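# Move the paper-laden utility cart through a door

## Task

Push the utility cart through the self-closing door into the other room and park it in the yellow-taped bay, with all four wheels fully inside the tape and none touching it. The case of copy paper must rest in the cart's top tray without overhanging any edge. Let the door close before finishing. Either or both robots may be used. At the end, release everything and back the robots away. The result only counts if the cart and paper stay in place without a robot holding them, and no robot may fall over or be left leaning.

## Robot and tools

ROBOTS. Two identical Hello Robot Stretch 4 units, r1 and r2. Each has an omni-wheel base, a lift riding up a mast, an arm that telescopes forward, a three-joint wrist (yaw, pitch, roll) and a two-finger gripper. Each is roughly 1.6 m tall, and its base rim lies no more than 0.23 m from the base origin. Each carries four cameras: <name>_head_camera, <name>_head_left_camera, <name>_head_right_camera and <name>_wrist_camera, where <name> is r1 or r2.

FRAMES. The base frame sits on the floor beneath the base centre: x ahead, y to the left, z up. hand_pose is reported in this frame and marks a point between the open fingertips; with all wrist joints at zero its axes line up with the base frame's. The printed hand position may be slightly wrong. The odometry frame is the base frame as it was when the scene began. Each robot reports in its own frames, so only the images, lidar_m and wrist_depth_mm reveal where the two robots are relative to each other.

execute_actions. Argument "actions" is a list holding one action or none (an empty list just returns state and images). An action is an object keyed "r1" and/or "r2". Under each key you may give "base", "joints" or both, plus optional "pace" and "contact_limits"; or give only {"end_of_arm": "enable_torque"}, which re-powers any wrist or gripper motor that shut itself off.
- base: exactly one relative move, measured from where the base located itself in the latest state report: {"translate_m": d} straight drive, forward positive, -2 to 2 m; {"strafe_m": d} sideways, left positive, -2 to 2 m; {"rotate_rad": d} spin in place, counter-clockwise positive, -3.2 to 3.2 rad.
- joints: absolute targets by name. lift_m 0 to 1.2; arm_m 0 to 0.55 (extension forward); wrist_yaw_rad -1.134 to 4.276 (0 points ahead, positive turns left, 3.14 is folded back, above 3.4 the arm may block it); wrist_pitch_rad -1.117 to 4.259 (0 level, 1.57 pointing down); wrist_roll_rad -1.117 to 4.259 (0 puts the fingers at equal height, positive turns clockwise viewed from behind); gripper_m -0.038 to 0.141, the fingertip gap in metres, negative values press the tips together. A joint target past its range is clipped and the result notes this; any other bad value or unknown key rejects the whole call with nothing moving.
- pace: "slow", "default", "fast" or "max"; base speeds about 0.1/0.3/0.4/0.6 m/s and turns 1/2/3/4 rad/s. With the lift above 0.2 m these caps shrink, down to 0.3 m/s and 1 rad/s at full height.
- contact_limits: {"arm_m": v}, v from 0 (gentlest) to 0.75 (firmest), default 0.5; the arm stops on contact beyond that.
All motions in one action begin together. A robot or joint omitted from an action may still be driving toward its previous target. "cameras" lists the cameras to image; omitted, null or ["all"] gives all, [] gives none. If a result reports a stop, the remaining move, wait and finish calls in that same reply are skipped.

wait(seconds 0 to 10) lets the scene run with no new commands and returns state and images. zoom_image(camera, region=[x0,y0,x1,y1] in pixels of that camera's latest full image, origin top-left, at most 504 by 504) gives a sharper crop. finished_scene(scene) ends the current scene, passing its number; it cannot be undone.

READING RESULTS. base_status and joint_status give the outcome of each motion: "done" (for the base, wheels turned the commanded amount even if slipping); "off_target" (rested short, may still be pushing); "contact_stop_at_<key>" (blocked; that part goes slack, so a lift may sag under load or a base may roll); "limit_stop_at_<name>" (a built-in limit intervened); "limit_stop_at_tilt" (leaning over 6 degrees; lift, arm and wheels go slack until upright); "limit_stop_at_own_body" (joint about to hit its own robot; back away, often from tilted-up plus rolled wrist); "torque_fault" (wrist or gripper motor overloaded and went limp; send enable_torque). on_its_own covers things not commanded; its "held at" is a target, not a position. lidar_m: 12 distances in metres, 30-degree sectors counter-clockwise from straight ahead (4th left, 7th behind, 10th right); "-" means nothing seen or closer than 0.25 m; it sees from about 0.15 m up, misses glass, thin legs and much behind. wrist_depth_mm: 7x7 grid of depths in mm (100 to 2000), read from top-left. base_odometry counts wheel rotation, so slip shows as motion; heading -3.142 to 3.142, left positive. If turned_by_wheels and turned_by_imu differ by over about 0.1 rad, suspect a collision or slip. base_tilt in degrees, forward and right positive, with a fixed per-robot bias up to about 1.5. motor_effort is percent of maximum, positive toward higher joint values, bracket shows the peak; wheel_0..2 positive means turning right. A firm grip usually shows as a gripper_m effort change; gripper_m position alone does not prove a hold. Gripping below an object's width squeezes and pulls it toward the wrist.

CAUTIONS. Never let the robots press together: once bases touch, even millimetres more is a hard press that ends everything, and no state line reports touching. Equal commands can differ by about 3 cm per metre between robots, which strains a shared load. Driving or turning with over 1 kg held and arm_m above 0.2 risks tipping, worse at fast paces; strong pushes or pulls with a high gripper do too. A level gripper holding over about 2 kg faults the wrist. Avoid drops, slams and hard knocks. Loose items may occasionally get nudged. The world keeps running while you compose a reply. To unfold at the start, lift_m 0.4 with wrist_yaw_rad 0 in one action works.

Each tool is called after "Call:" in YAML: its name, and indented under it one key for each argument.

## Session

I'll start by looking at the scene.

Call:
execute_actions:
  actions: []

Scene clock: 0.00 s.
r1.base_odometry: x=+0.000 y=+0.000 heading=+0.000 (m, m, rad; r1's odometry frame)
r1.turned_by_wheels: +0.000 (rad since the last result)
r1.turned_by_imu: +0.000 (rad since the last result)
r1.base_tilt: forward=+0.3 right=-0.7 (deg)
r1.lidar_m: 1.27 2.52 3.62 1.09 0.70 0.61 0.61 0.78 1.56 2.20 2.71 4.10
r1.base_status: not commanded
r1.joint_positions: lift_m=+0.230 arm_m=-0.002 wrist_yaw_rad=+3.241 wrist_pitch_rad=-0.003 wrist_roll_rad=-0.016 gripper_m=+0.057
r1.joint_status: not commanded
r1.motor_effort: lift_m=+19 arm_m=+0 wrist_yaw_rad=+0 wrist_pitch_rad=-8 wrist_roll_rad=+0 gripper_m=-4 wheel_0=+0 wheel_1=-1 wheel_2=+1 (%)
r1.hand_pose: x=-0.1266 y=+0.0583 z=+0.4095 quat_wxyz=(-0.050, +0.002, -0.008, +0.999) (m; r1's base frame)
r1.wrist_depth_mm: - - 132 778 707 627 580 / - - 119 177 707 634 580 / - - 131 194 723 634 585 / 166 140 138 788 707 647 585 / 195 1025 917 798 715 647 585 / 195 1042 198 809 212 634 585 / 199 539 904 113 707 621 591
r2.base_odometry: x=+0.000 y=+0.000 heading=+0.000 (m, m, rad; r2's odometry frame)
r2.turned_by_wheels: +0.000 (rad since the last result)
r2.turned_by_imu: +0.000 (rad since the last result)
r2.base_tilt: forward=-0.2 right=+0.1 (deg)
r2.lidar_m: 4.19 2.66 2.27 2.25 1.84 1.58 1.59 1.85 2.49 2.48 1.47 1.15
r2.base_status: not commanded
r2.joint_positions: lift_m=+0.288 arm_m=-0.003 wrist_yaw_rad=+3.236 wrist_pitch_rad=+0.010 wrist_roll_rad=-0.006 gripper_m=+0.057
r2.joint_status: not commanded
r2.motor_effort: lift_m=+19 arm_m=-1 wrist_yaw_rad=+2 wrist_pitch_rad=-7 wrist_roll_rad=-1 gripper_m=-3 wheel_0=+0 wheel_1=+0 wheel_2=+0 (%)
r2.hand_pose: x=-0.1271 y=+0.0597 z=+0.4632 quat_wxyz=(-0.047, -0.005, -0.003, +0.999) (m; r2's base frame)
r2.wrist_depth_mm: - - 132 1808 1618 1537 1397 / - - 131 1708 1576 1537 1430 / - - 131 1756 1618 1499 1397 / - 121 132 1708 1661 1499 1430 / 191 - 1863 1756 1576 1537 1397 / 203 1708 191 1661 196 1464 1397 / 204 1042 1138 135 1160 1098 1160
pictures: r1_head_camera, r1_head_left_camera, r1_head_right_camera, r1_wrist_camera, r2_head_camera, r2_head_left_camera, r2_head_right_camera, r2_wrist_camera
Images, in order (width x height): r1_head_camera 420x560, r1_head_left_camera 420x672, r1_head_right_camera 420x672, r1_wrist_camera 616x392, r2_head_camera 420x560, r2_head_left_camera 420x672, r2_head_right_camera 420x672, r2_wrist_camera 616x392.

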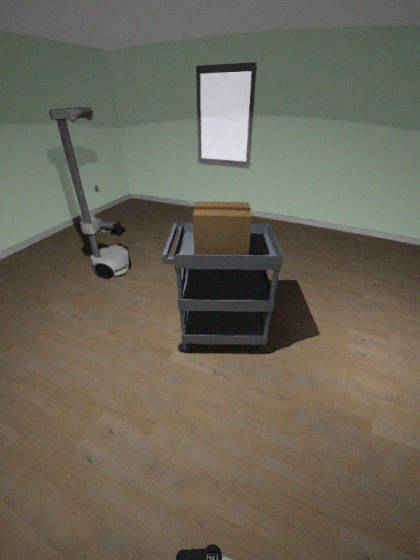

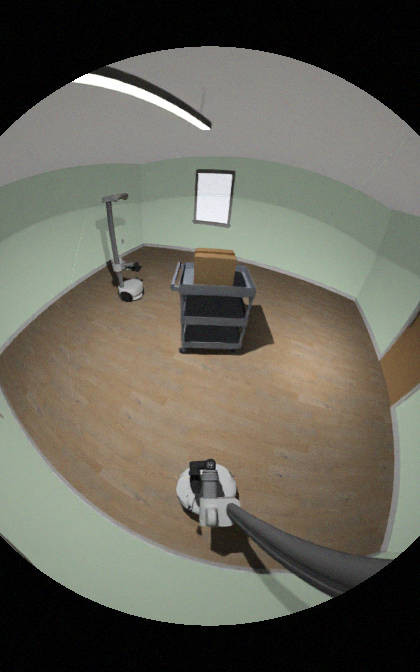

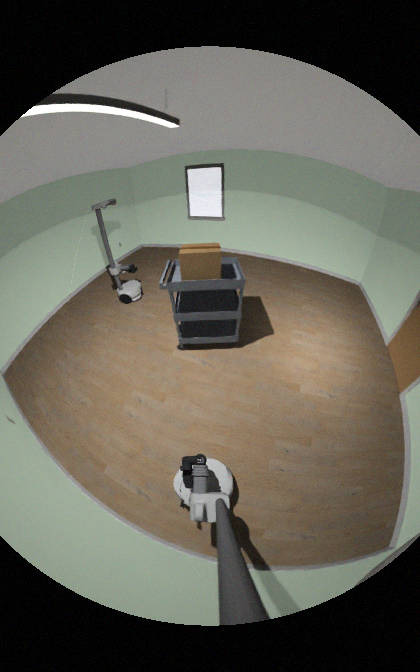

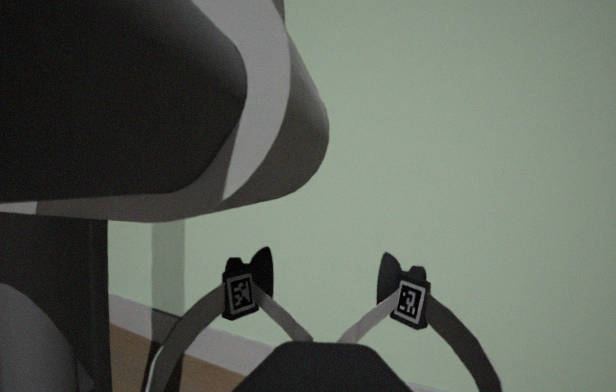

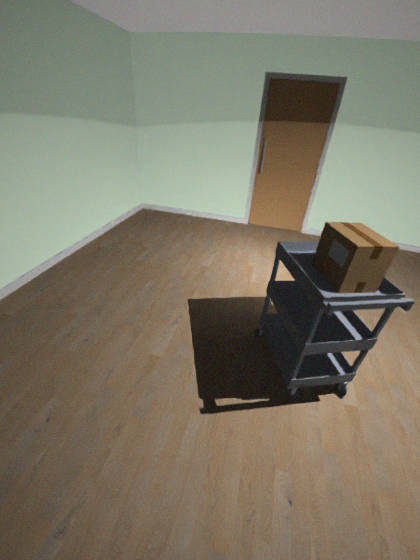

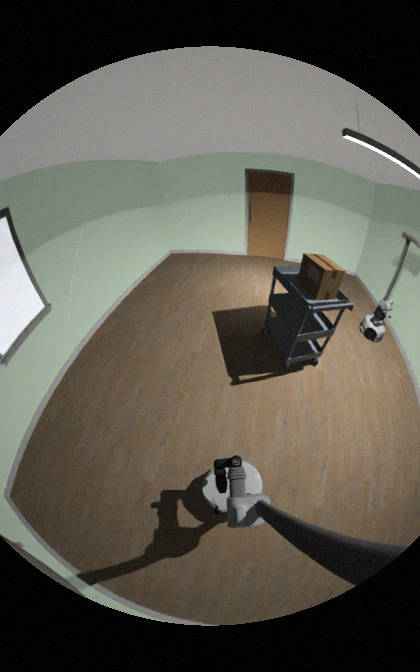

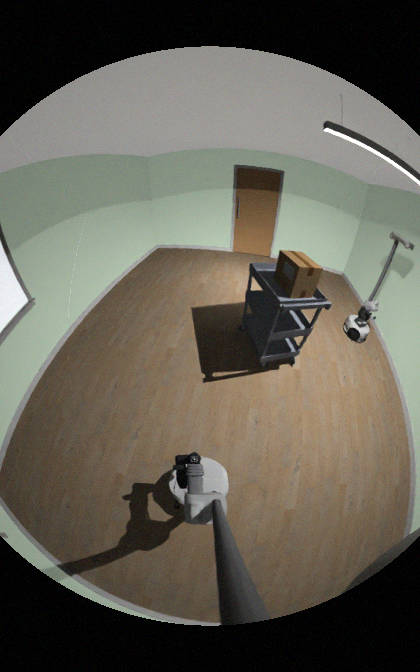

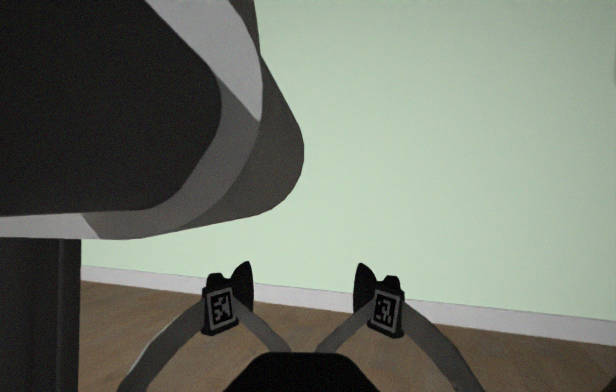

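Call:
zoom_image:
  camera: "r2_head_camera"
  region: [220, 50, 380, 250]

Call:
zoom_image:
  camera: "r2_head_camera"
  region: [230, 200, 420, 420]

Call:
zoom_image:
  camera: "r1_head_camera"
  region: [140, 180, 320, 380]

Region (220, 50, 380, 250) of r2_head_camera's 420x560 image, scaled by 2.520, with more detail than that image has; it fills the left 403 columns of this view, and the rest is white.

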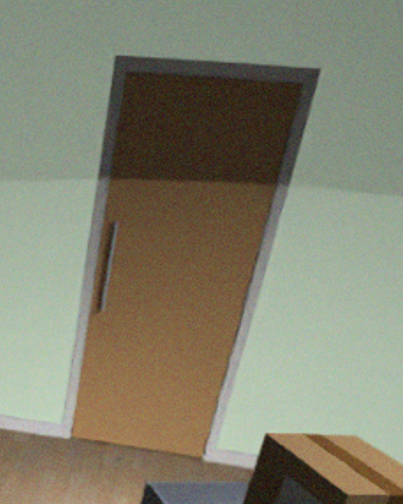

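Region (230, 200, 420, 420) of r2_head_camera's 420x560 image, scaled by 2.291, with more detail than that image has; it fills the left 435 columns of this view, and the rest is white.

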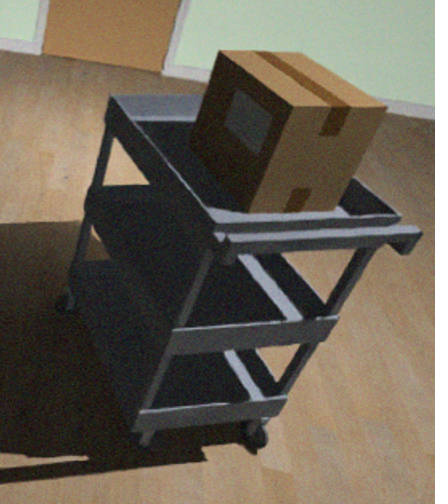

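Region (140, 180, 320, 380) of r1_head_camera's 420x560 image, scaled by 2.520, with more detail than that image has; it fills the left 454 columns of this view, and the rest is white.

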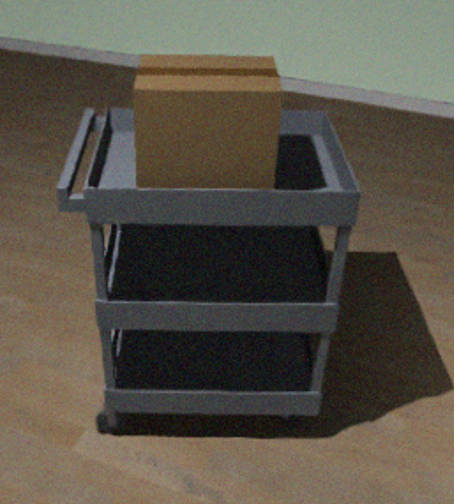

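Call:
zoom_image:
  camera: "r1_head_left_camera"
  region: [340, 280, 420, 440]

Call:
zoom_image:
  camera: "r2_head_camera"
  region: [240, 120, 300, 240]

Region (340, 280, 420, 440) of r1_head_left_camera's 420x672 image, scaled by 3.150, with more detail than that image has.

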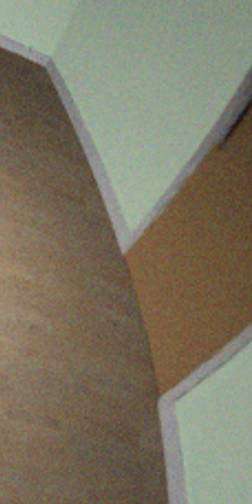

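Region (240, 120, 300, 240) of r2_head_camera's 420x560 image, scaled by 4.200, with more detail than that image has.

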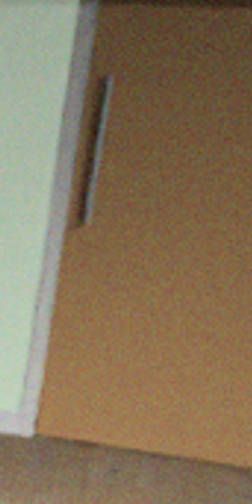

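Call:
execute_actions:
  actions:
    - {"r1": {"base": {"rotate_rad": -0.91}, "pace": "fast"}, "r2": {"base": {"rotate_rad": 0.09}, "pace": "fast"}}
  cameras: ["r1_head_camera"]

Scene clock: 15.90 s.
r1.base_odometry: x=+0.000 y=+0.000 heading=-0.910 (m, m, rad; r1's odometry frame)
r1.turned_by_wheels: -0.910 (rad since the last result)
r1.turned_by_imu: -0.902 (rad since the last result)
r1.base_tilt: forward=+0.3 right=-0.6 (deg)
r1.lidar_m: 2.99 1.32 1.29 2.53 2.70 0.93 0.66 0.61 0.63 0.91 2.15 2.24
r1.base_status: done
r1.joint_positions: lift_m=+0.230 arm_m=-0.002 wrist_yaw_rad=+3.241 wrist_pitch_rad=-0.003 wrist_roll_rad=-0.016 gripper_m=+0.057
r1.joint_status: not commanded
r1.motor_effort: lift_m=+19(19) arm_m=+0(0) wrist_yaw_rad=+0(0) wrist_pitch_rad=-6(7) wrist_roll_rad=+0(0) gripper_m=-5(3) wheel_0=+1(6) wheel_1=-1(9) wheel_2=+0(6) (%)
r1.hand_pose: x=-0.1266 y=+0.0583 z=+0.4095 quat_wxyz=(-0.050, +0.002, -0.008, +0.999) (m; r1's base frame)
r1.wrist_depth_mm: - - 132 820 904 1025 1118 / - - 119 177 917 1042 1138 / - - 131 195 917 1042 1182 / 165 139 138 831 931 1042 1182 / 196 707 750 842 904 1042 1160 / 196 699 198 854 212 1060 1205 / 200 466 768 113 931 917 1025
r2.base_odometry: x=+0.000 y=+0.000 heading=+0.090 (m, m, rad; r2's odometry frame)
r2.turned_by_wheels: +0.090 (rad since the last result)
r2.turned_by_imu: +0.089 (rad since the last result)
r2.base_tilt: forward=-0.4 right=+0.1 (deg)
r2.lidar_m: 4.00 2.53 2.24 2.29 1.76 1.58 1.58 1.99 2.48 2.52 1.30 1.15
r2.base_status: done
r2.joint_positions: lift_m=+0.288 arm_m=-0.003 wrist_yaw_rad=+3.236 wrist_pitch_rad=+0.010 wrist_roll_rad=-0.006 gripper_m=+0.057
r2.joint_status: not commanded
r2.motor_effort: lift_m=+19(19) arm_m=-1(1) wrist_yaw_rad=+0(1) wrist_pitch_rad=-6(8) wrist_roll_rad=-1(1) gripper_m=-4(1) wheel_0=-1(6) wheel_1=+0(6) wheel_2=+0(6) (%)
r2.hand_pose: x=-0.1271 y=+0.0597 z=+0.4632 quat_wxyz=(-0.047, -0.005, -0.003, +0.999) (m; r2's base frame)
r2.wrist_depth_mm: - - 132 1808 1708 1499 1397 / - - 131 1808 1661 1499 1366 / - - 131 1708 1618 1499 1366 / - 121 132 1756 1661 1499 1397 / 191 - - 1808 1618 1499 1366 / 204 1661 190 1708 196 1464 1366 / 203 1078 1138 135 1182 1118 1182
pictures: r1_head_camera
Images, in order (width x height): r1_head_camera 420x560.

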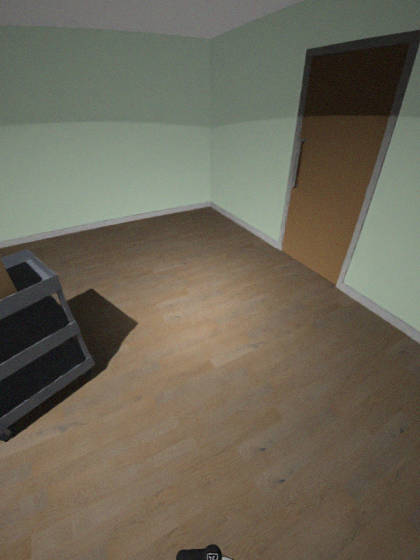

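Call:
execute_actions:
  actions:
    - {"r1": {"base": {"translate_m": 2.0}, "joints": {"lift_m": 0.72, "wrist_yaw_rad": 0, "gripper_m": 0.12}, "pace": "max"}, "r2": {"base": {"strafe_m": -0.95}, "joints": {"lift_m": 0.65, "wrist_yaw_rad": 0, "gripper_m": 0.12}, "pace": "fast"}}
  cameras: ["r1_head_camera", "r2_head_camera", "r2_wrist_camera"]

Scene clock: 27.63 s.
r1.base_odometry: x=+1.228 y=-1.579 heading=-0.910 (m, m, rad; r1's odometry frame)
r1.turned_by_wheels: +0.000 (rad since the last result)
r1.turned_by_imu: -0.006 (rad since the last result)
r1.base_tilt: forward=+0.3 right=-0.6 (deg)
r1.lidar_m: 1.61 2.39 2.47 3.34 1.23 1.24 2.45 2.33 1.67 1.20 1.14 1.14
r1.base_status: done
r1.joint_positions: lift_m=+0.720 arm_m=-0.002 wrist_yaw_rad=+0.000 wrist_pitch_rad=-0.003 wrist_roll_rad=-0.016 gripper_m=+0.120
r1.joint_status: all done
r1.motor_effort: lift_m=+21(23) arm_m=+0(0) wrist_yaw_rad=-1(7) wrist_pitch_rad=-7(8) wrist_roll_rad=+0(0) gripper_m=-1(4) wheel_0=-1(8) wheel_1=+0(8) wheel_2=+0(13) (%)
r1.hand_pose: x=+0.4577 y=-0.0873 z=+0.8990 quat_wxyz=(+1.000, -0.008, -0.002, +0.000) (m; r1's base frame)
r1.wrist_depth_mm: 1863 1983 - - 1397 1078 891 / 1808 - - - 1430 1078 904 / 1863 - - 1983 1397 1060 917 / 1863 - - 1983 1397 1098 904 / 1921 - - - 1397 1042 917 / 1863 - - 1863 1281 211 904 / 1863 1863 1983 113 1308 1042 904
r2.base_odometry: x=+0.085 y=-0.946 heading=+0.090 (m, m, rad; r2's odometry frame)
r2.turned_by_wheels: +0.000 (rad since the last result)
r2.turned_by_imu: -0.002 (rad since the last result)
r2.base_tilt: forward=-0.4 right=+0.1 (deg)
r2.lidar_m: 0.91 0.95 3.15 3.13 2.13 1.91 1.92 1.78 1.59 1.60 1.96 3.75
r2.base_status: done
r2.joint_positions: lift_m=+0.650 arm_m=-0.003 wrist_yaw_rad=+0.000 wrist_pitch_rad=+0.010 wrist_roll_rad=-0.006 gripper_m=+0.120
r2.joint_status: all done
r2.motor_effort: lift_m=+21(23) arm_m=-1(1) wrist_yaw_rad=+1(5) wrist_pitch_rad=-7(7) wrist_roll_rad=-1(2) gripper_m=-1(3) wheel_0=-2(10) wheel_1=+0(12) wheel_2=-1(4) (%)
r2.hand_pose: x=+0.4569 y=-0.0874 z=+0.8251 quat_wxyz=(+1.000, -0.003, +0.005, +0.000) (m; r2's base frame)
r2.wrist_depth_mm: - - - - - - - / - - - - - - - / - - - 866 - - - / - - 866 866 - - - / - - - - - - - / - 741 1098 1255 211 - - / 1863 732 750 138 1921 1808 1983
pictures: r1_head_camera, r2_head_camera, r2_wrist_camera
Images, in order (width x height): r1_head_camera 420x560, r2_head_camera 420x560, r2_wrist_camera 616x392.

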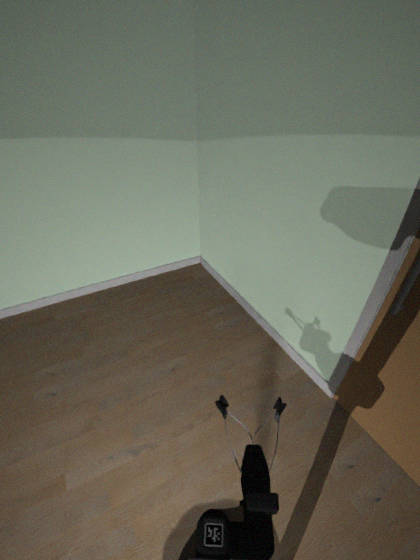

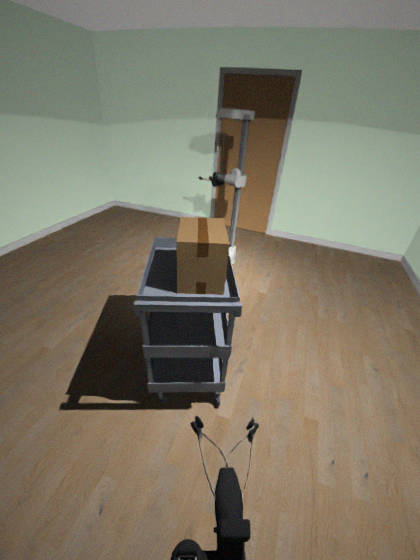

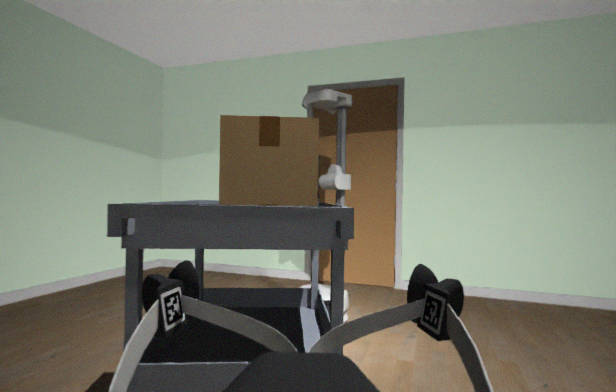

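Call:
zoom_image:
  camera: "r2_head_camera"
  region: [120, 210, 260, 420]

Call:
zoom_image:
  camera: "r2_wrist_camera"
  region: [90, 170, 370, 290]

Region (120, 210, 260, 420) of r2_head_camera's 420x560 image, scaled by 2.400, with more detail than that image has.

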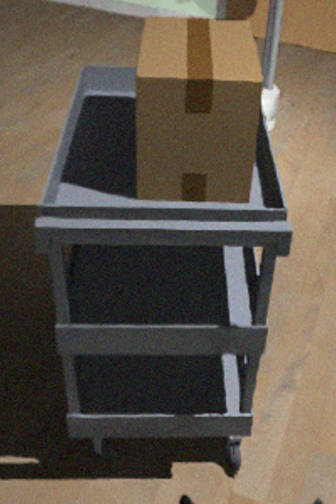

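Region (90, 170, 370, 290) of r2_wrist_camera's 616x392 image, scaled by 1.800; it fills the top 216 rows of this view, and the rest is white.

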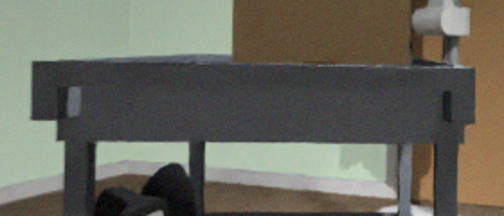

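Call:
execute_actions:
  actions:
    - {"r1": {"base": {"rotate_rad": -1.01}, "pace": "fast"}, "r2": {"base": {"strafe_m": 0.14}, "joints": {"lift_m": 0.665, "wrist_roll_rad": 1.57, "wrist_pitch_rad": 0.0}, "pace": "fast"}}
  cameras: ["r1_head_camera", "r1_wrist_camera", "r2_head_camera", "r2_wrist_camera"]

Scene clock: 43.43 s.
r1.base_odometry: x=+1.228 y=-1.579 heading=-1.920 (m, m, rad; r1's odometry frame)
r1.turned_by_wheels: -1.010 (rad since the last result)
r1.turned_by_imu: -1.001 (rad since the last result)
r1.base_tilt: forward=+0.3 right=-0.6 (deg)
r1.lidar_m: 1.13 1.15 1.66 2.39 2.53 3.49 1.23 1.26 2.43 2.31 1.62 1.19
r1.base_status: done
r1.joint_positions: lift_m=+0.720 arm_m=-0.002 wrist_yaw_rad=+0.000 wrist_pitch_rad=-0.003 wrist_roll_rad=-0.016 gripper_m=+0.120
r1.joint_status: not commanded
r1.motor_effort: lift_m=+21(21) arm_m=+0(1) wrist_yaw_rad=+0(1) wrist_pitch_rad=-7(8) wrist_roll_rad=+0(1) gripper_m=+0(1) wheel_0=+1(6) wheel_1=+1(9) wheel_2=+0(8) (%)
r1.hand_pose: x=+0.4576 y=-0.0874 z=+0.8990 quat_wxyz=(+1.000, -0.008, -0.002, +0.000) (m; r1's base frame)
r1.wrist_depth_mm: 931 931 917 917 891 878 866 / 946 931 917 904 891 878 878 / 946 946 931 917 904 891 878 / 960 960 946 931 917 891 891 / 960 960 946 931 917 904 904 / 976 976 960 931 917 212 904 / 1008 960 946 113 917 891 904
r2.base_odometry: x=+0.073 y=-0.807 heading=+0.090 (m, m, rad; r2's odometry frame)
r2.turned_by_wheels: +0.000 (rad since the last result)
r2.turned_by_imu: +0.001 (rad since the last result)
r2.base_tilt: forward=-0.1 right=+0.0 (deg)
r2.lidar_m: 0.91 3.39 3.00 3.04 2.07 1.85 1.88 1.91 1.73 1.75 2.11 0.98
r2.base_status: done
r2.joint_positions: lift_m=+0.665 arm_m=-0.003 wrist_yaw_rad=+0.000 wrist_pitch_rad=+0.003 wrist_roll_rad=+1.570 gripper_m=+0.120
r2.joint_status: all done
r2.motor_effort: lift_m=+21(24) arm_m=-1(1) wrist_yaw_rad=+2(1) wrist_pitch_rad=-8(10) wrist_roll_rad=+1(3) gripper_m=-2(1) wheel_0=+0(10) wheel_1=-1(10) wheel_2=-1(1) (%)
r2.hand_pose: x=+0.4569 y=-0.0874 z=+0.8423 quat_wxyz=(+0.708, +0.707, +0.001, -0.001) (m; r2's base frame)
r2.wrist_depth_mm: - - - - - 1756 1160 / - - - - - 1756 1182 / - - - 750 1308 768 946 / - - 878 750 1366 976 976 / - - - 750 1336 946 976 / - - - 741 212 732 904 / - - - 137 - 1576 1160
pictures: r1_head_camera, r1_wrist_camera, r2_head_camera, r2_wrist_camera
Images, in order (width x height): r1_head_camera 420x560, r1_wrist_camera 616x392, r2_head_camera 420x560, r2_wrist_camera 616x392.

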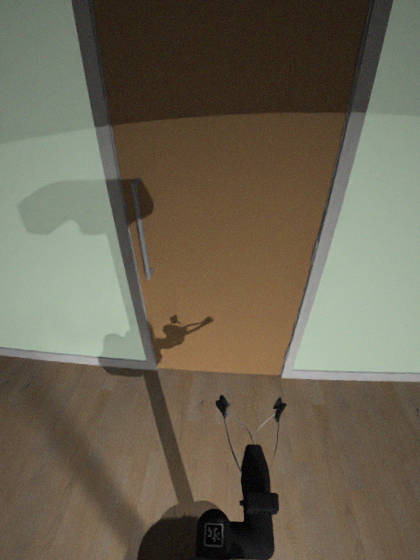

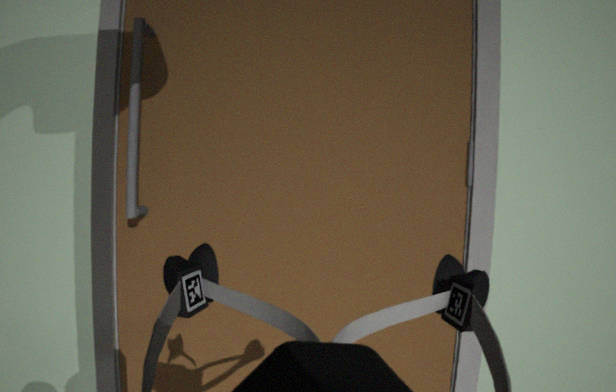

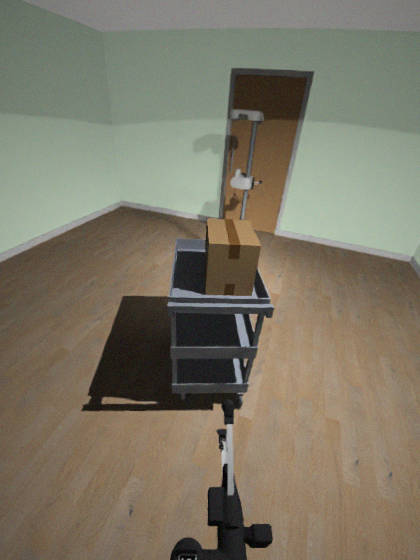

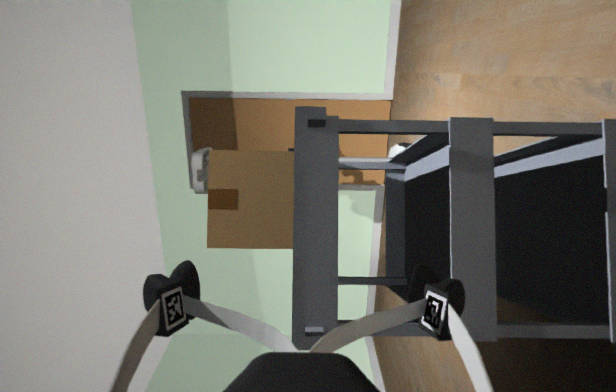

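Call:
zoom_image:
  camera: "r1_wrist_camera"
  region: [80, 0, 240, 240]

Region (80, 0, 240, 240) of r1_wrist_camera's 616x392 image, scaled by 2.100.

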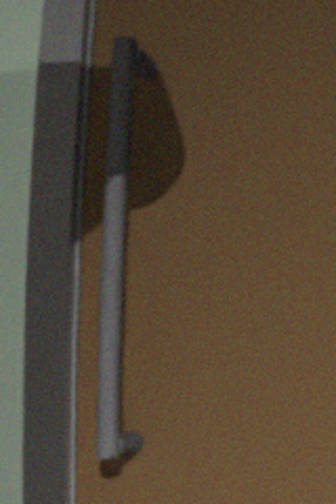

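Call:
execute_actions:
  actions:
    - {"r1": {"base": {"rotate_rad": 0.40}, "joints": {"lift_m": 0.77, "arm_m": 0.45, "gripper_m": 0.09, "wrist_roll_rad": 0}, "pace": "fast"}, "r2": {"base": {"translate_m": 0.33}, "joints": {"lift_m": 0.672}, "pace": "fast"}}
  cameras: ["r1_head_camera", "r1_wrist_camera", "r2_head_camera", "r2_wrist_camera"]

Scene clock: 62.03 s.
r1.base_odometry: x=+1.228 y=-1.579 heading=-1.520 (m, m, rad; r1's odometry frame)
r1.turned_by_wheels: +0.400 (rad since the last result)
r1.turned_by_imu: +0.394 (rad since the last result)
r1.base_tilt: forward=+0.4 right=-0.7 (deg)
r1.lidar_m: 1.12 1.45 2.39 2.43 3.11 1.26 1.25 2.51 2.33 1.85 1.20 1.13
r1.base_status: done
r1.joint_positions: lift_m=+0.770 arm_m=+0.448 wrist_yaw_rad=+0.000 wrist_pitch_rad=-0.003 wrist_roll_rad=+0.000 gripper_m=+0.090
r1.joint_status: all done
r1.motor_effort: lift_m=+21(24) arm_m=+9(9) wrist_yaw_rad=+0(2) wrist_pitch_rad=-6(7) wrist_roll_rad=+1(2) gripper_m=-2(1) wheel_0=+1(4) wheel_1=+0(6) wheel_2=-1(10) (%)
r1.hand_pose: x=+0.9078 y=-0.0874 z=+0.9490 quat_wxyz=(+1.000, +0.000, -0.002, +0.000) (m; r1's base frame)
r1.wrist_depth_mm: 809 715 621 539 496 442 415 / 842 715 615 554 496 449 418 / 831 715 621 554 500 452 418 / 842 715 627 554 504 452 421 / 842 741 615 564 504 455 424 / 866 741 585 544 484 445 424 / 866 750 640 113 492 445 427
r2.base_odometry: x=+0.401 y=-0.777 heading=+0.090 (m, m, rad; r2's odometry frame)
r2.turned_by_wheels: +0.000 (rad since the last result)
r2.turned_by_imu: +0.001 (rad since the last result)
r2.base_tilt: forward=-0.2 right=+0.0 (deg)
r2.lidar_m: 0.59 3.25 2.89 2.92 2.44 2.17 2.18 2.07 1.84 1.84 2.26 0.61
r2.base_status: done
r2.joint_positions: lift_m=+0.672 arm_m=-0.003 wrist_yaw_rad=+0.000 wrist_pitch_rad=+0.003 wrist_roll_rad=+1.570 gripper_m=+0.120
r2.joint_status: all done
r2.motor_effort: lift_m=+22(22) arm_m=-1(1) wrist_yaw_rad=+1(1) wrist_pitch_rad=-9(6) wrist_roll_rad=+1(0) gripper_m=+1(2) wheel_0=+0(7) wheel_1=-1(6) wheel_2=+0(10) (%)
r2.hand_pose: x=+0.4569 y=-0.0874 z=+0.8493 quat_wxyz=(+0.708, +0.707, +0.001, -0.001) (m; r2's base frame)
r2.wrist_depth_mm: - - - - - 1756 1160 / - - - 427 449 449 436 / - - 535 424 - 759 488 / - - 535 421 - 768 484 / - - 535 415 - 768 480 / - - - 415 212 668 480 / - - - 137 - 654 525
pictures: r1_head_camera, r1_wrist_camera, r2_head_camera, r2_wrist_camera
Images, in order (width x height): r1_head_camera 420x560, r1_wrist_camera 616x392, r2_head_camera 420x560, r2_wrist_camera 616x392.

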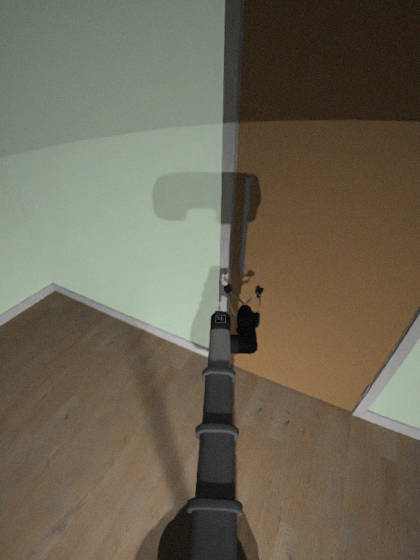

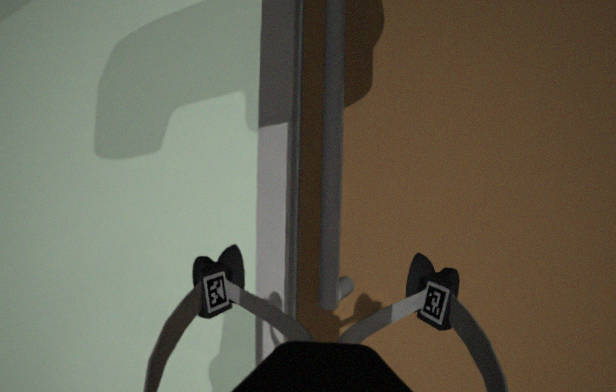

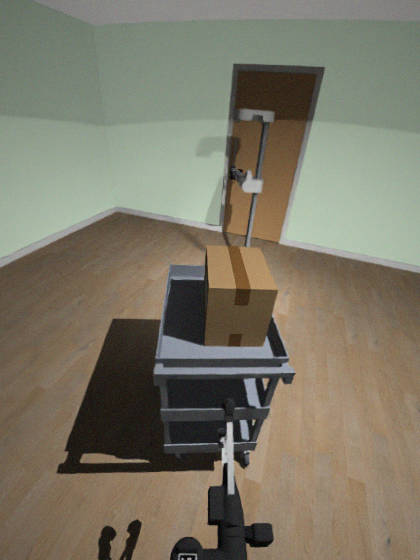

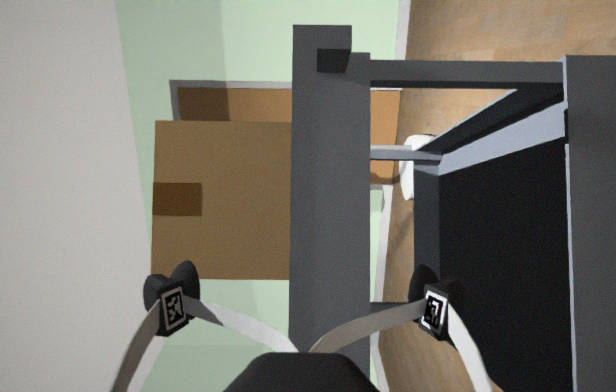

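Call:
execute_actions:
  actions:
    - {"r1": {"base": {"translate_m": 0.205}, "joints": {"gripper_m": 0.075}}, "r2": {"base": {"translate_m": 0.11}, "joints": {"gripper_m": 0.075}}}
  cameras: ["r1_head_camera", "r1_wrist_camera", "r2_head_camera", "r2_wrist_camera"]

Scene clock: 66.00 s.
r1.base_odometry: x=+1.238 y=-1.784 heading=-1.520 (m, m, rad; r1's odometry frame)
r1.turned_by_wheels: +0.000 (rad since the last result)
r1.turned_by_imu: -0.002 (rad since the last result)
r1.base_tilt: forward=+0.3 right=-0.7 (deg)
r1.lidar_m: 0.92 1.24 2.30 2.34 2.98 1.49 1.44 2.61 2.42 1.54 1.03 0.95
r1.base_status: done
r1.joint_positions: lift_m=+0.770 arm_m=+0.448 wrist_yaw_rad=+0.000 wrist_pitch_rad=-0.003 wrist_roll_rad=+0.000 gripper_m=+0.075
r1.joint_status: all done
r1.motor_effort: lift_m=+21(22) arm_m=+9(9) wrist_yaw_rad=+0(1) wrist_pitch_rad=-7(7) wrist_roll_rad=+1(1) gripper_m=-3(2) wheel_0=+0(4) wheel_1=+1(6) wheel_2=+0(9) (%)
r1.hand_pose: x=+0.9079 y=-0.0874 z=+0.9490 quat_wxyz=(+1.000, +0.000, -0.002, +0.000) (m; r1's base frame)
r1.wrist_depth_mm: 517 442 387 343 303 279 259 / 517 442 389 345 310 281 262 / 525 445 389 347 314 285 264 / 525 452 392 349 315 285 266 / 530 452 373 351 317 286 266 / 539 459 198 266 213 282 267 / 539 466 399 113 309 277 268
r2.base_odometry: x=+0.511 y=-0.767 heading=+0.090 (m, m, rad; r2's odometry frame)
r2.turned_by_wheels: +0.000 (rad since the last result)
r2.turned_by_imu: +0.001 (rad since the last result)
r2.base_tilt: forward=-0.4 right=+0.1 (deg)
r2.lidar_m: 0.46 0.49 2.84 2.89 2.52 2.27 2.28 2.10 1.87 1.90 2.27 0.52
r2.base_status: done
r2.joint_positions: lift_m=+0.672 arm_m=-0.003 wrist_yaw_rad=+0.000 wrist_pitch_rad=+0.003 wrist_roll_rad=+1.570 gripper_m=+0.075
r2.joint_status: all done
r2.motor_effort: lift_m=+21(21) arm_m=-1(1) wrist_yaw_rad=+1(2) wrist_pitch_rad=-8(7) wrist_roll_rad=+0(0) gripper_m=-3(3) wheel_0=+0(4) wheel_1=+0(5) wheel_2=+1(4) (%)
r2.hand_pose: x=+0.4569 y=-0.0874 z=+0.8493 quat_wxyz=(+0.708, +0.707, +0.001, -0.001) (m; r2's base frame)
r2.wrist_depth_mm: - - - 301 329 330 329 / - - - 315 - 1756 496 / - 430 430 314 917 741 530 / - 430 427 312 931 768 525 / - 421 424 309 917 768 525 / - - 191 304 196 759 525 / - - - 135 - 627 525
pictures: r1_head_camera, r1_wrist_camera, r2_head_camera, r2_wrist_camera
Images, in order (width x height): r1_head_camera 420x560, r1_wrist_camera 616x392, r2_head_camera 420x560, r2_wrist_camera 616x392.

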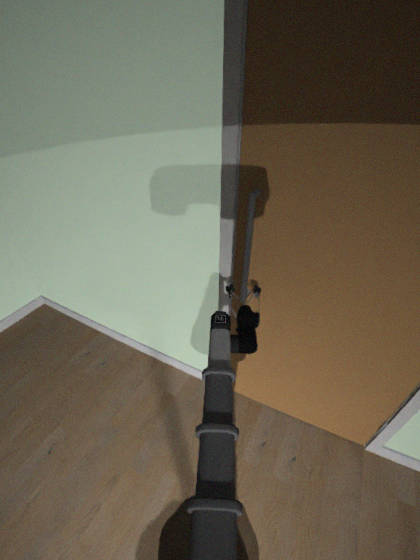

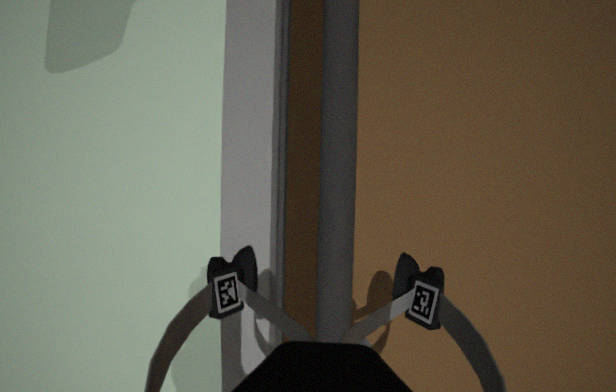

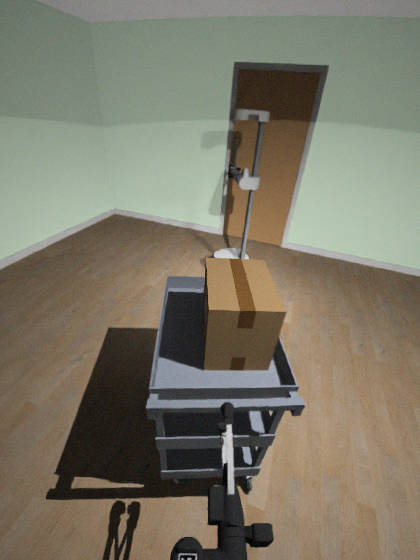

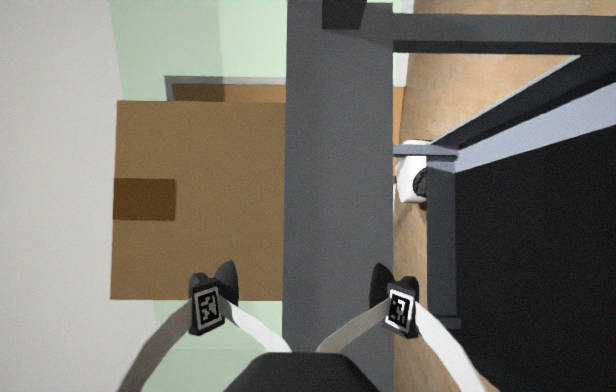

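Call:
execute_actions:
  actions:
    - {"r1": {"joints": {"arm_m": 0.508, "wrist_yaw_rad": -0.025}}, "r2": {"joints": {"arm_m": 0.045}}}
  cameras: ["r1_wrist_camera", "r2_head_camera", "r2_wrist_camera"]

Scene clock: 68.17 s.
r1.base_odometry: x=+1.238 y=-1.784 heading=-1.520 (m, m, rad; r1's odometry frame)
r1.turned_by_wheels: +0.000 (rad since the last result)
r1.turned_by_imu: -0.001 (rad since the last result)
r1.base_tilt: forward=+0.4 right=-0.7 (deg)
r1.lidar_m: 0.94 1.24 2.30 2.37 3.03 1.49 1.44 2.62 2.40 1.52 1.03 0.94
r1.base_status: not commanded
r1.joint_positions: lift_m=+0.770 arm_m=+0.506 wrist_yaw_rad=-0.025 wrist_pitch_rad=-0.003 wrist_roll_rad=+0.000 gripper_m=+0.075
r1.joint_status: all done
r1.motor_effort: lift_m=+22(21) arm_m=+9(9) wrist_yaw_rad=-1(1) wrist_pitch_rad=-7(7) wrist_roll_rad=+1(1) gripper_m=-3(2) wheel_0=+1(0) wheel_1=+1(1) wheel_2=+0(0) (%)
r1.hand_pose: x=+0.9636 y=-0.0946 z=+0.9490 quat_wxyz=(+1.000, +0.000, -0.002, -0.012) (m; r1's base frame)
r1.wrist_depth_mm: 410 362 300 283 256 233 - / 418 362 301 286 260 236 220 / 418 362 303 209 260 236 222 / 421 368 306 208 260 238 223 / 424 370 307 210 260 238 223 / 433 373 199 211 214 236 224 / 430 377 314 113 257 232 -
r2.base_odometry: x=+0.511 y=-0.767 heading=+0.090 (m, m, rad; r2's odometry frame)
r2.turned_by_wheels: +0.000 (rad since the last result)
r2.turned_by_imu: +0.000 (rad since the last result)
r2.base_tilt: forward=-0.5 right=+0.0 (deg)
r2.lidar_m: 0.47 0.49 2.84 2.90 2.54 2.28 2.30 2.09 1.87 1.90 2.30 0.52
r2.base_status: not commanded
r2.joint_positions: lift_m=+0.672 arm_m=+0.044 wrist_yaw_rad=+0.000 wrist_pitch_rad=+0.003 wrist_roll_rad=+1.570 gripper_m=+0.075
r2.joint_status: all done
r2.motor_effort: lift_m=+21(21) arm_m=+6(9) wrist_yaw_rad=+0(1) wrist_pitch_rad=-7(7) wrist_roll_rad=-1(1) gripper_m=-3(4) wheel_0=+0(0) wheel_1=-1(1) wheel_2=+1(1) (%)
r2.hand_pose: x=+0.5034 y=-0.0874 z=+0.8493 quat_wxyz=(+0.708, +0.707, +0.001, -0.001) (m; r2's base frame)
r2.wrist_depth_mm: - - - 213 274 300 300 / - - - 210 273 1756 496 / - 384 384 208 272 723 535 / - 379 379 206 267 768 530 / - 377 377 205 265 768 525 / - 377 191 202 196 768 525 / - - - 136 259 634 530
pictures: r1_wrist_camera, r2_head_camera, r2_wrist_camera
Images, in order (width x height): r1_wrist_camera 616x392, r2_head_camera 420x560, r2_wrist_camera 616x392.

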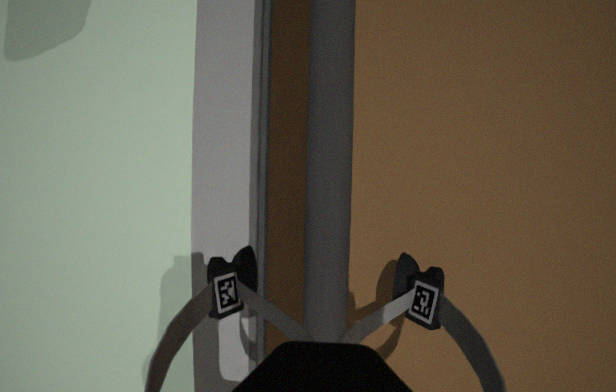

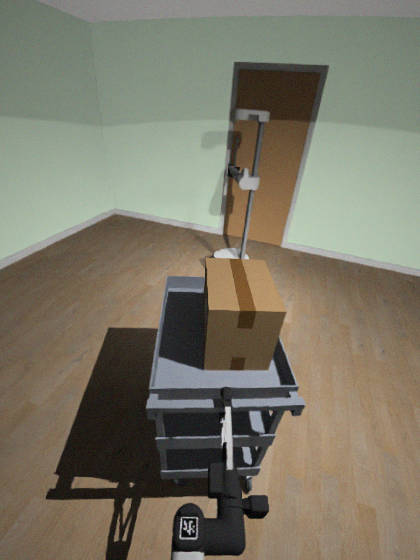

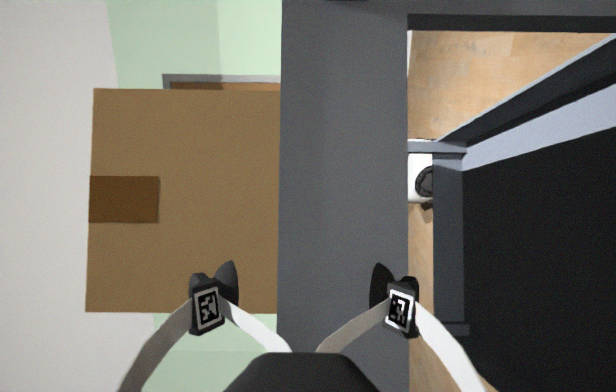

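Call:
execute_actions:
  actions:
    - {"r1": {"joints": {"arm_m": 0.522, "gripper_m": -0.03}}, "r2": {"joints": {"arm_m": 0.054, "gripper_m": -0.03}}}
  cameras: ["r1_wrist_camera", "r2_head_camera", "r2_wrist_camera"]

Scene clock: 70.73 s.
r1.base_odometry: x=+1.238 y=-1.784 heading=-1.520 (m, m, rad; r1's odometry frame)
r1.turned_by_wheels: +0.000 (rad since the last result)
r1.turned_by_imu: -0.001 (rad since the last result)
r1.base_tilt: forward=+0.3 right=-0.7 (deg)
r1.lidar_m: 0.91 1.21 2.30 2.35 3.01 1.51 1.46 2.59 2.42 1.55 1.02 0.93
r1.base_status: not commanded
r1.joint_positions: lift_m=+0.770 arm_m=+0.521 wrist_yaw_rad=-0.021 wrist_pitch_rad=-0.003 wrist_roll_rad=+0.000 gripper_m=-0.029
r1.joint_status: all done
r1.motor_effort: lift_m=+21(21) arm_m=+6(10) wrist_yaw_rad=-11(12) wrist_pitch_rad=-8(7) wrist_roll_rad=+1(1) gripper_m=-22(22) wheel_0=+0(0) wheel_1=+0(1) wheel_2=+2(2) (%)
r1.hand_pose: x=+0.9784 y=-0.0935 z=+0.9490 quat_wxyz=(+1.000, +0.000, -0.002, -0.011) (m; r1's base frame)
r1.wrist_depth_mm: 392 343 286 178 232 211 - / 399 345 287 178 234 213 200 / 402 347 287 179 235 214 201 / 404 349 290 179 236 216 202 / 407 353 291 180 235 217 203 / 415 357 182 183 182 214 204 / 415 359 297 113 233 209 -
r2.base_odometry: x=+0.511 y=-0.767 heading=+0.090 (m, m, rad; r2's odometry frame)
r2.turned_by_wheels: +0.000 (rad since the last result)
r2.turned_by_imu: +0.001 (rad since the last result)
r2.base_tilt: forward=-0.3 right=+0.1 (deg)
r2.lidar_m: 0.47 0.48 2.85 2.86 2.54 2.27 2.29 2.08 1.88 1.88 2.30 0.51
r2.base_status: not commanded
r2.joint_positions: lift_m=+0.672 arm_m=+0.054 wrist_yaw_rad=+0.002 wrist_pitch_rad=+0.000 wrist_roll_rad=+1.570 gripper_m=-0.029
r2.joint_status: all done
r2.motor_effort: lift_m=+21(21) arm_m=+2(4) wrist_yaw_rad=-5(8) wrist_pitch_rad=-1(7) wrist_roll_rad=-1(0) gripper_m=-24(25) wheel_0=-1(0) wheel_1=+0(1) wheel_2=+2(3) (%)
r2.hand_pose: x=+0.5132 y=-0.0868 z=+0.8500 quat_wxyz=(+0.708, +0.707, +0.001, +0.001) (m; r2's base frame)
r2.wrist_depth_mm: - - - 187 249 1618 1205 / - 357 359 186 246 1756 500 / - 355 355 183 245 732 539 / - 353 355 182 242 778 535 / - 353 353 180 240 778 525 / - 349 179 179 179 768 535 / - - - 141 235 621 530
pictures: r1_wrist_camera, r2_head_camera, r2_wrist_camera
Images, in order (width x height): r1_wrist_camera 616x392, r2_head_camera 420x560, r2_wrist_camera 616x392.

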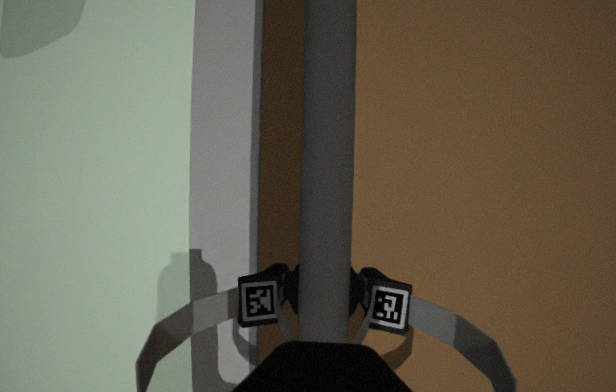

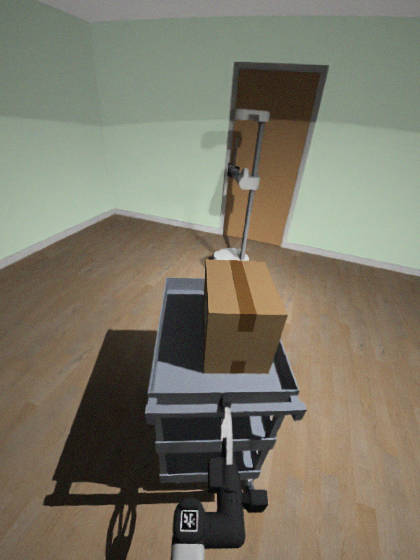

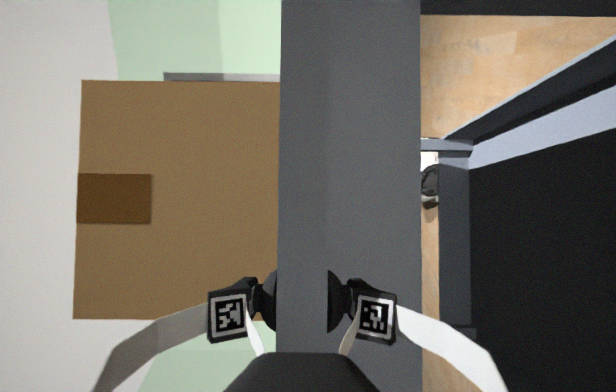

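Call:
execute_actions:
  actions:
    - {"r1": {"base": {"translate_m": -0.05}, "joints": {"wrist_yaw_rad": 0.025}, "pace": "slow"}, "r2": {"base": {"translate_m": 0.08}, "pace": "slow"}}
  cameras: ["r1_wrist_camera", "r2_head_camera"]

Scene clock: 75.77 s.
r1.base_odometry: x=+1.236 y=-1.734 heading=-1.519 (m, m, rad; r1's odometry frame)
r1.turned_by_wheels: +0.001 (rad since the last result)
r1.turned_by_imu: -0.001 (rad since the last result)
r1.base_tilt: forward=+0.3 right=-0.7 (deg)
r1.lidar_m: 0.92 1.29 2.31 2.35 3.03 1.38 1.34 2.58 2.39 1.63 1.05 0.95
r1.base_status: done
r1.joint_positions: lift_m=+0.770 arm_m=+0.521 wrist_yaw_rad=+0.030 wrist_pitch_rad=-0.003 wrist_roll_rad=+0.000 gripper_m=-0.029
r1.joint_status: all done
r1.on_its_own: wrist_yaw_rad is at rest, and its effort (-14) is outside its rest range (-13 to +13)
r1.motor_effort: lift_m=+21(21) arm_m=+6(6) wrist_yaw_rad=-14(13) wrist_pitch_rad=-6(7) wrist_roll_rad=+1(1) gripper_m=-22(23) wheel_0=+2(10) wheel_1=-1(10) wheel_2=+6(6) (%)
r1.hand_pose: x=+0.9828 y=-0.0788 z=+0.9490 quat_wxyz=(+1.000, +0.000, -0.002, +0.015) (m; r1's base frame)
r1.wrist_depth_mm: 504 430 370 177 232 212 - / 508 433 370 177 233 212 201 / 517 439 373 177 235 214 201 / 521 439 377 179 236 215 203 / 530 442 379 181 236 216 204 / 535 445 183 182 182 214 205 / 535 455 384 113 233 182 -
r2.base_odometry: x=+0.591 y=-0.760 heading=+0.090 (m, m, rad; r2's odometry frame)
r2.turned_by_wheels: +0.000 (rad since the last result)
r2.turned_by_imu: +0.001 (rad since the last result)
r2.base_tilt: forward=-0.2 right=+0.0 (deg)
r2.lidar_m: 0.45 0.48 2.81 2.86 2.59 2.35 2.37 2.11 1.90 1.92 2.33 0.50
r2.base_status: done
r2.joint_positions: lift_m=+0.672 arm_m=+0.054 wrist_yaw_rad=+0.000 wrist_pitch_rad=+0.000 wrist_roll_rad=+1.570 gripper_m=-0.029
r2.joint_status: not commanded
r2.motor_effort: lift_m=+21(21) arm_m=+2(2) wrist_yaw_rad=+1(10) wrist_pitch_rad=+0(1) wrist_roll_rad=+0(0) gripper_m=-20(24) wheel_0=+3(7) wheel_1=+1(5) wheel_2=-3(9) (%)
r2.hand_pose: x=+0.5131 y=-0.0874 z=+0.8502 quat_wxyz=(+0.708, +0.707, +0.000, +0.000) (m; r2's base frame)
r2.wrist_depth_mm: - - - 180 241 1661 1205 / - 353 355 180 240 1756 508 / - 353 351 179 239 778 539 / - 349 351 178 237 768 539 / - 349 351 178 237 768 539 / - 351 179 177 180 768 525 / - - - 143 235 591 530
pictures: r1_wrist_camera, r2_head_camera
Images, in order (width x height): r1_wrist_camera 616x392, r2_head_camera 420x560.

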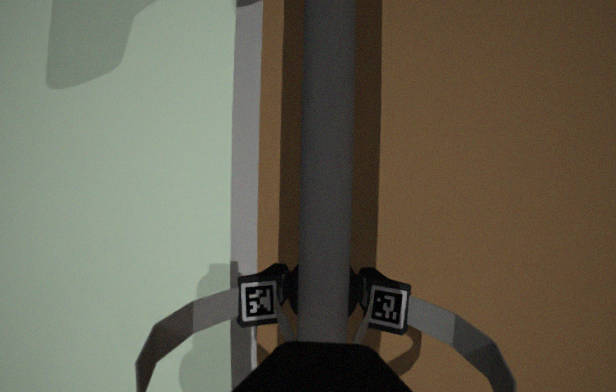

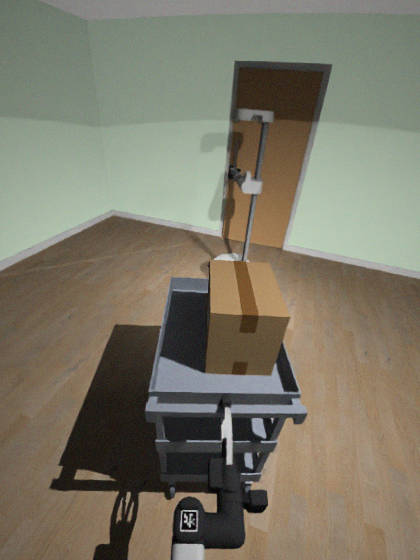

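Call:
execute_actions:
  actions:
    - {"r1": {"base": {"translate_m": -0.11}, "joints": {"wrist_yaw_rad": 0.095}}, "r2": {"base": {"translate_m": 0.15}}}
  cameras: ["r1_wrist_camera", "r2_head_camera"]

Scene clock: 78.90 s.
r1.base_odometry: x=+1.230 y=-1.624 heading=-1.518 (m, m, rad; r1's odometry frame)
r1.turned_by_wheels: +0.001 (rad since the last result)
r1.turned_by_imu: +0.000 (rad since the last result)
r1.base_tilt: forward=+0.3 right=-0.7 (deg)
r1.lidar_m: 0.93 1.46 2.38 2.41 3.08 1.11 1.08 2.52 2.36 1.76 1.17 0.97
r1.base_status: done
r1.joint_positions: lift_m=+0.770 arm_m=+0.521 wrist_yaw_rad=+0.101 wrist_pitch_rad=-0.003 wrist_roll_rad=+0.000 gripper_m=-0.029
r1.joint_status: all done
r1.on_its_own: wrist_yaw_rad is at rest, and its effort (-17) is outside its rest range (-13 to +13)
r1.motor_effort: lift_m=+21(21) arm_m=+6(6) wrist_yaw_rad=-17(21) wrist_pitch_rad=-7(7) wrist_roll_rad=+0(0) gripper_m=-20(24) wheel_0=+4(14) wheel_1=+0(10) wheel_2=+7(8) (%)
r1.hand_pose: x=+0.9877 y=-0.0579 z=+0.9490 quat_wxyz=(+0.999, +0.000, -0.002, +0.050) (m; r1's base frame)
r1.wrist_depth_mm: 788 647 530 173 230 213 - / 798 647 530 175 232 214 204 / 809 647 539 177 234 216 204 / 820 654 539 179 236 218 206 / 831 661 539 182 236 220 207 / 854 661 183 183 181 217 208 / 831 668 544 113 236 213 -
r2.base_odometry: x=+0.740 y=-0.747 heading=+0.090 (m, m, rad; r2's odometry frame)
r2.turned_by_wheels: +0.000 (rad since the last result)
r2.turned_by_imu: +0.001 (rad since the last result)
r2.base_tilt: forward=-0.3 right=+0.0 (deg)
r2.lidar_m: 0.47 0.52 2.78 2.81 2.77 2.49 2.50 2.17 1.93 1.97 2.38 0.49
r2.base_status: done
r2.joint_positions: lift_m=+0.672 arm_m=+0.054 wrist_yaw_rad=+0.000 wrist_pitch_rad=+0.000 wrist_roll_rad=+1.570 gripper_m=-0.029
r2.joint_status: not commanded
r2.motor_effort: lift_m=+21(21) arm_m=+2(2) wrist_yaw_rad=+0(8) wrist_pitch_rad=+0(2) wrist_roll_rad=+0(1) gripper_m=-22(23) wheel_0=+2(8) wheel_1=-1(5) wheel_2=+2(15) (%)
r2.hand_pose: x=+0.5130 y=-0.0874 z=+0.8500 quat_wxyz=(+0.708, +0.707, +0.000, +0.000) (m; r2's base frame)
r2.wrist_depth_mm: - - - 164 220 1808 1118 / - 334 334 166 224 798 530 / - 338 342 168 227 778 530 / - 345 345 171 231 778 539 / - 349 351 174 234 778 535 / - - 180 176 182 723 530 / - - - 144 241 585 517
pictures: r1_wrist_camera, r2_head_camera
Images, in order (width x height): r1_wrist_camera 616x392, r2_head_camera 420x560.

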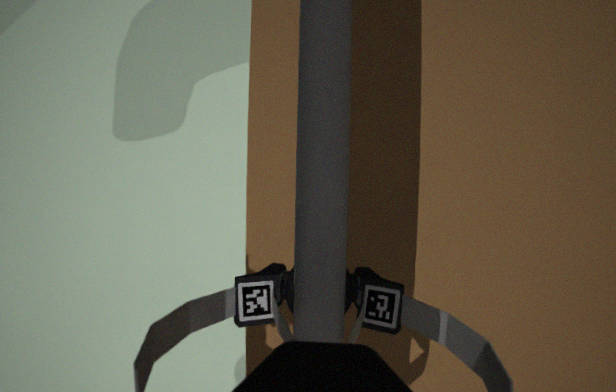

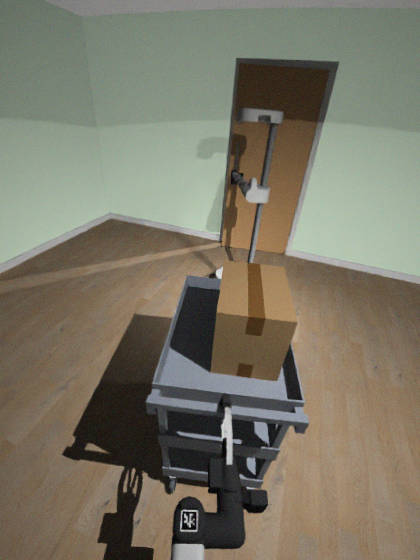

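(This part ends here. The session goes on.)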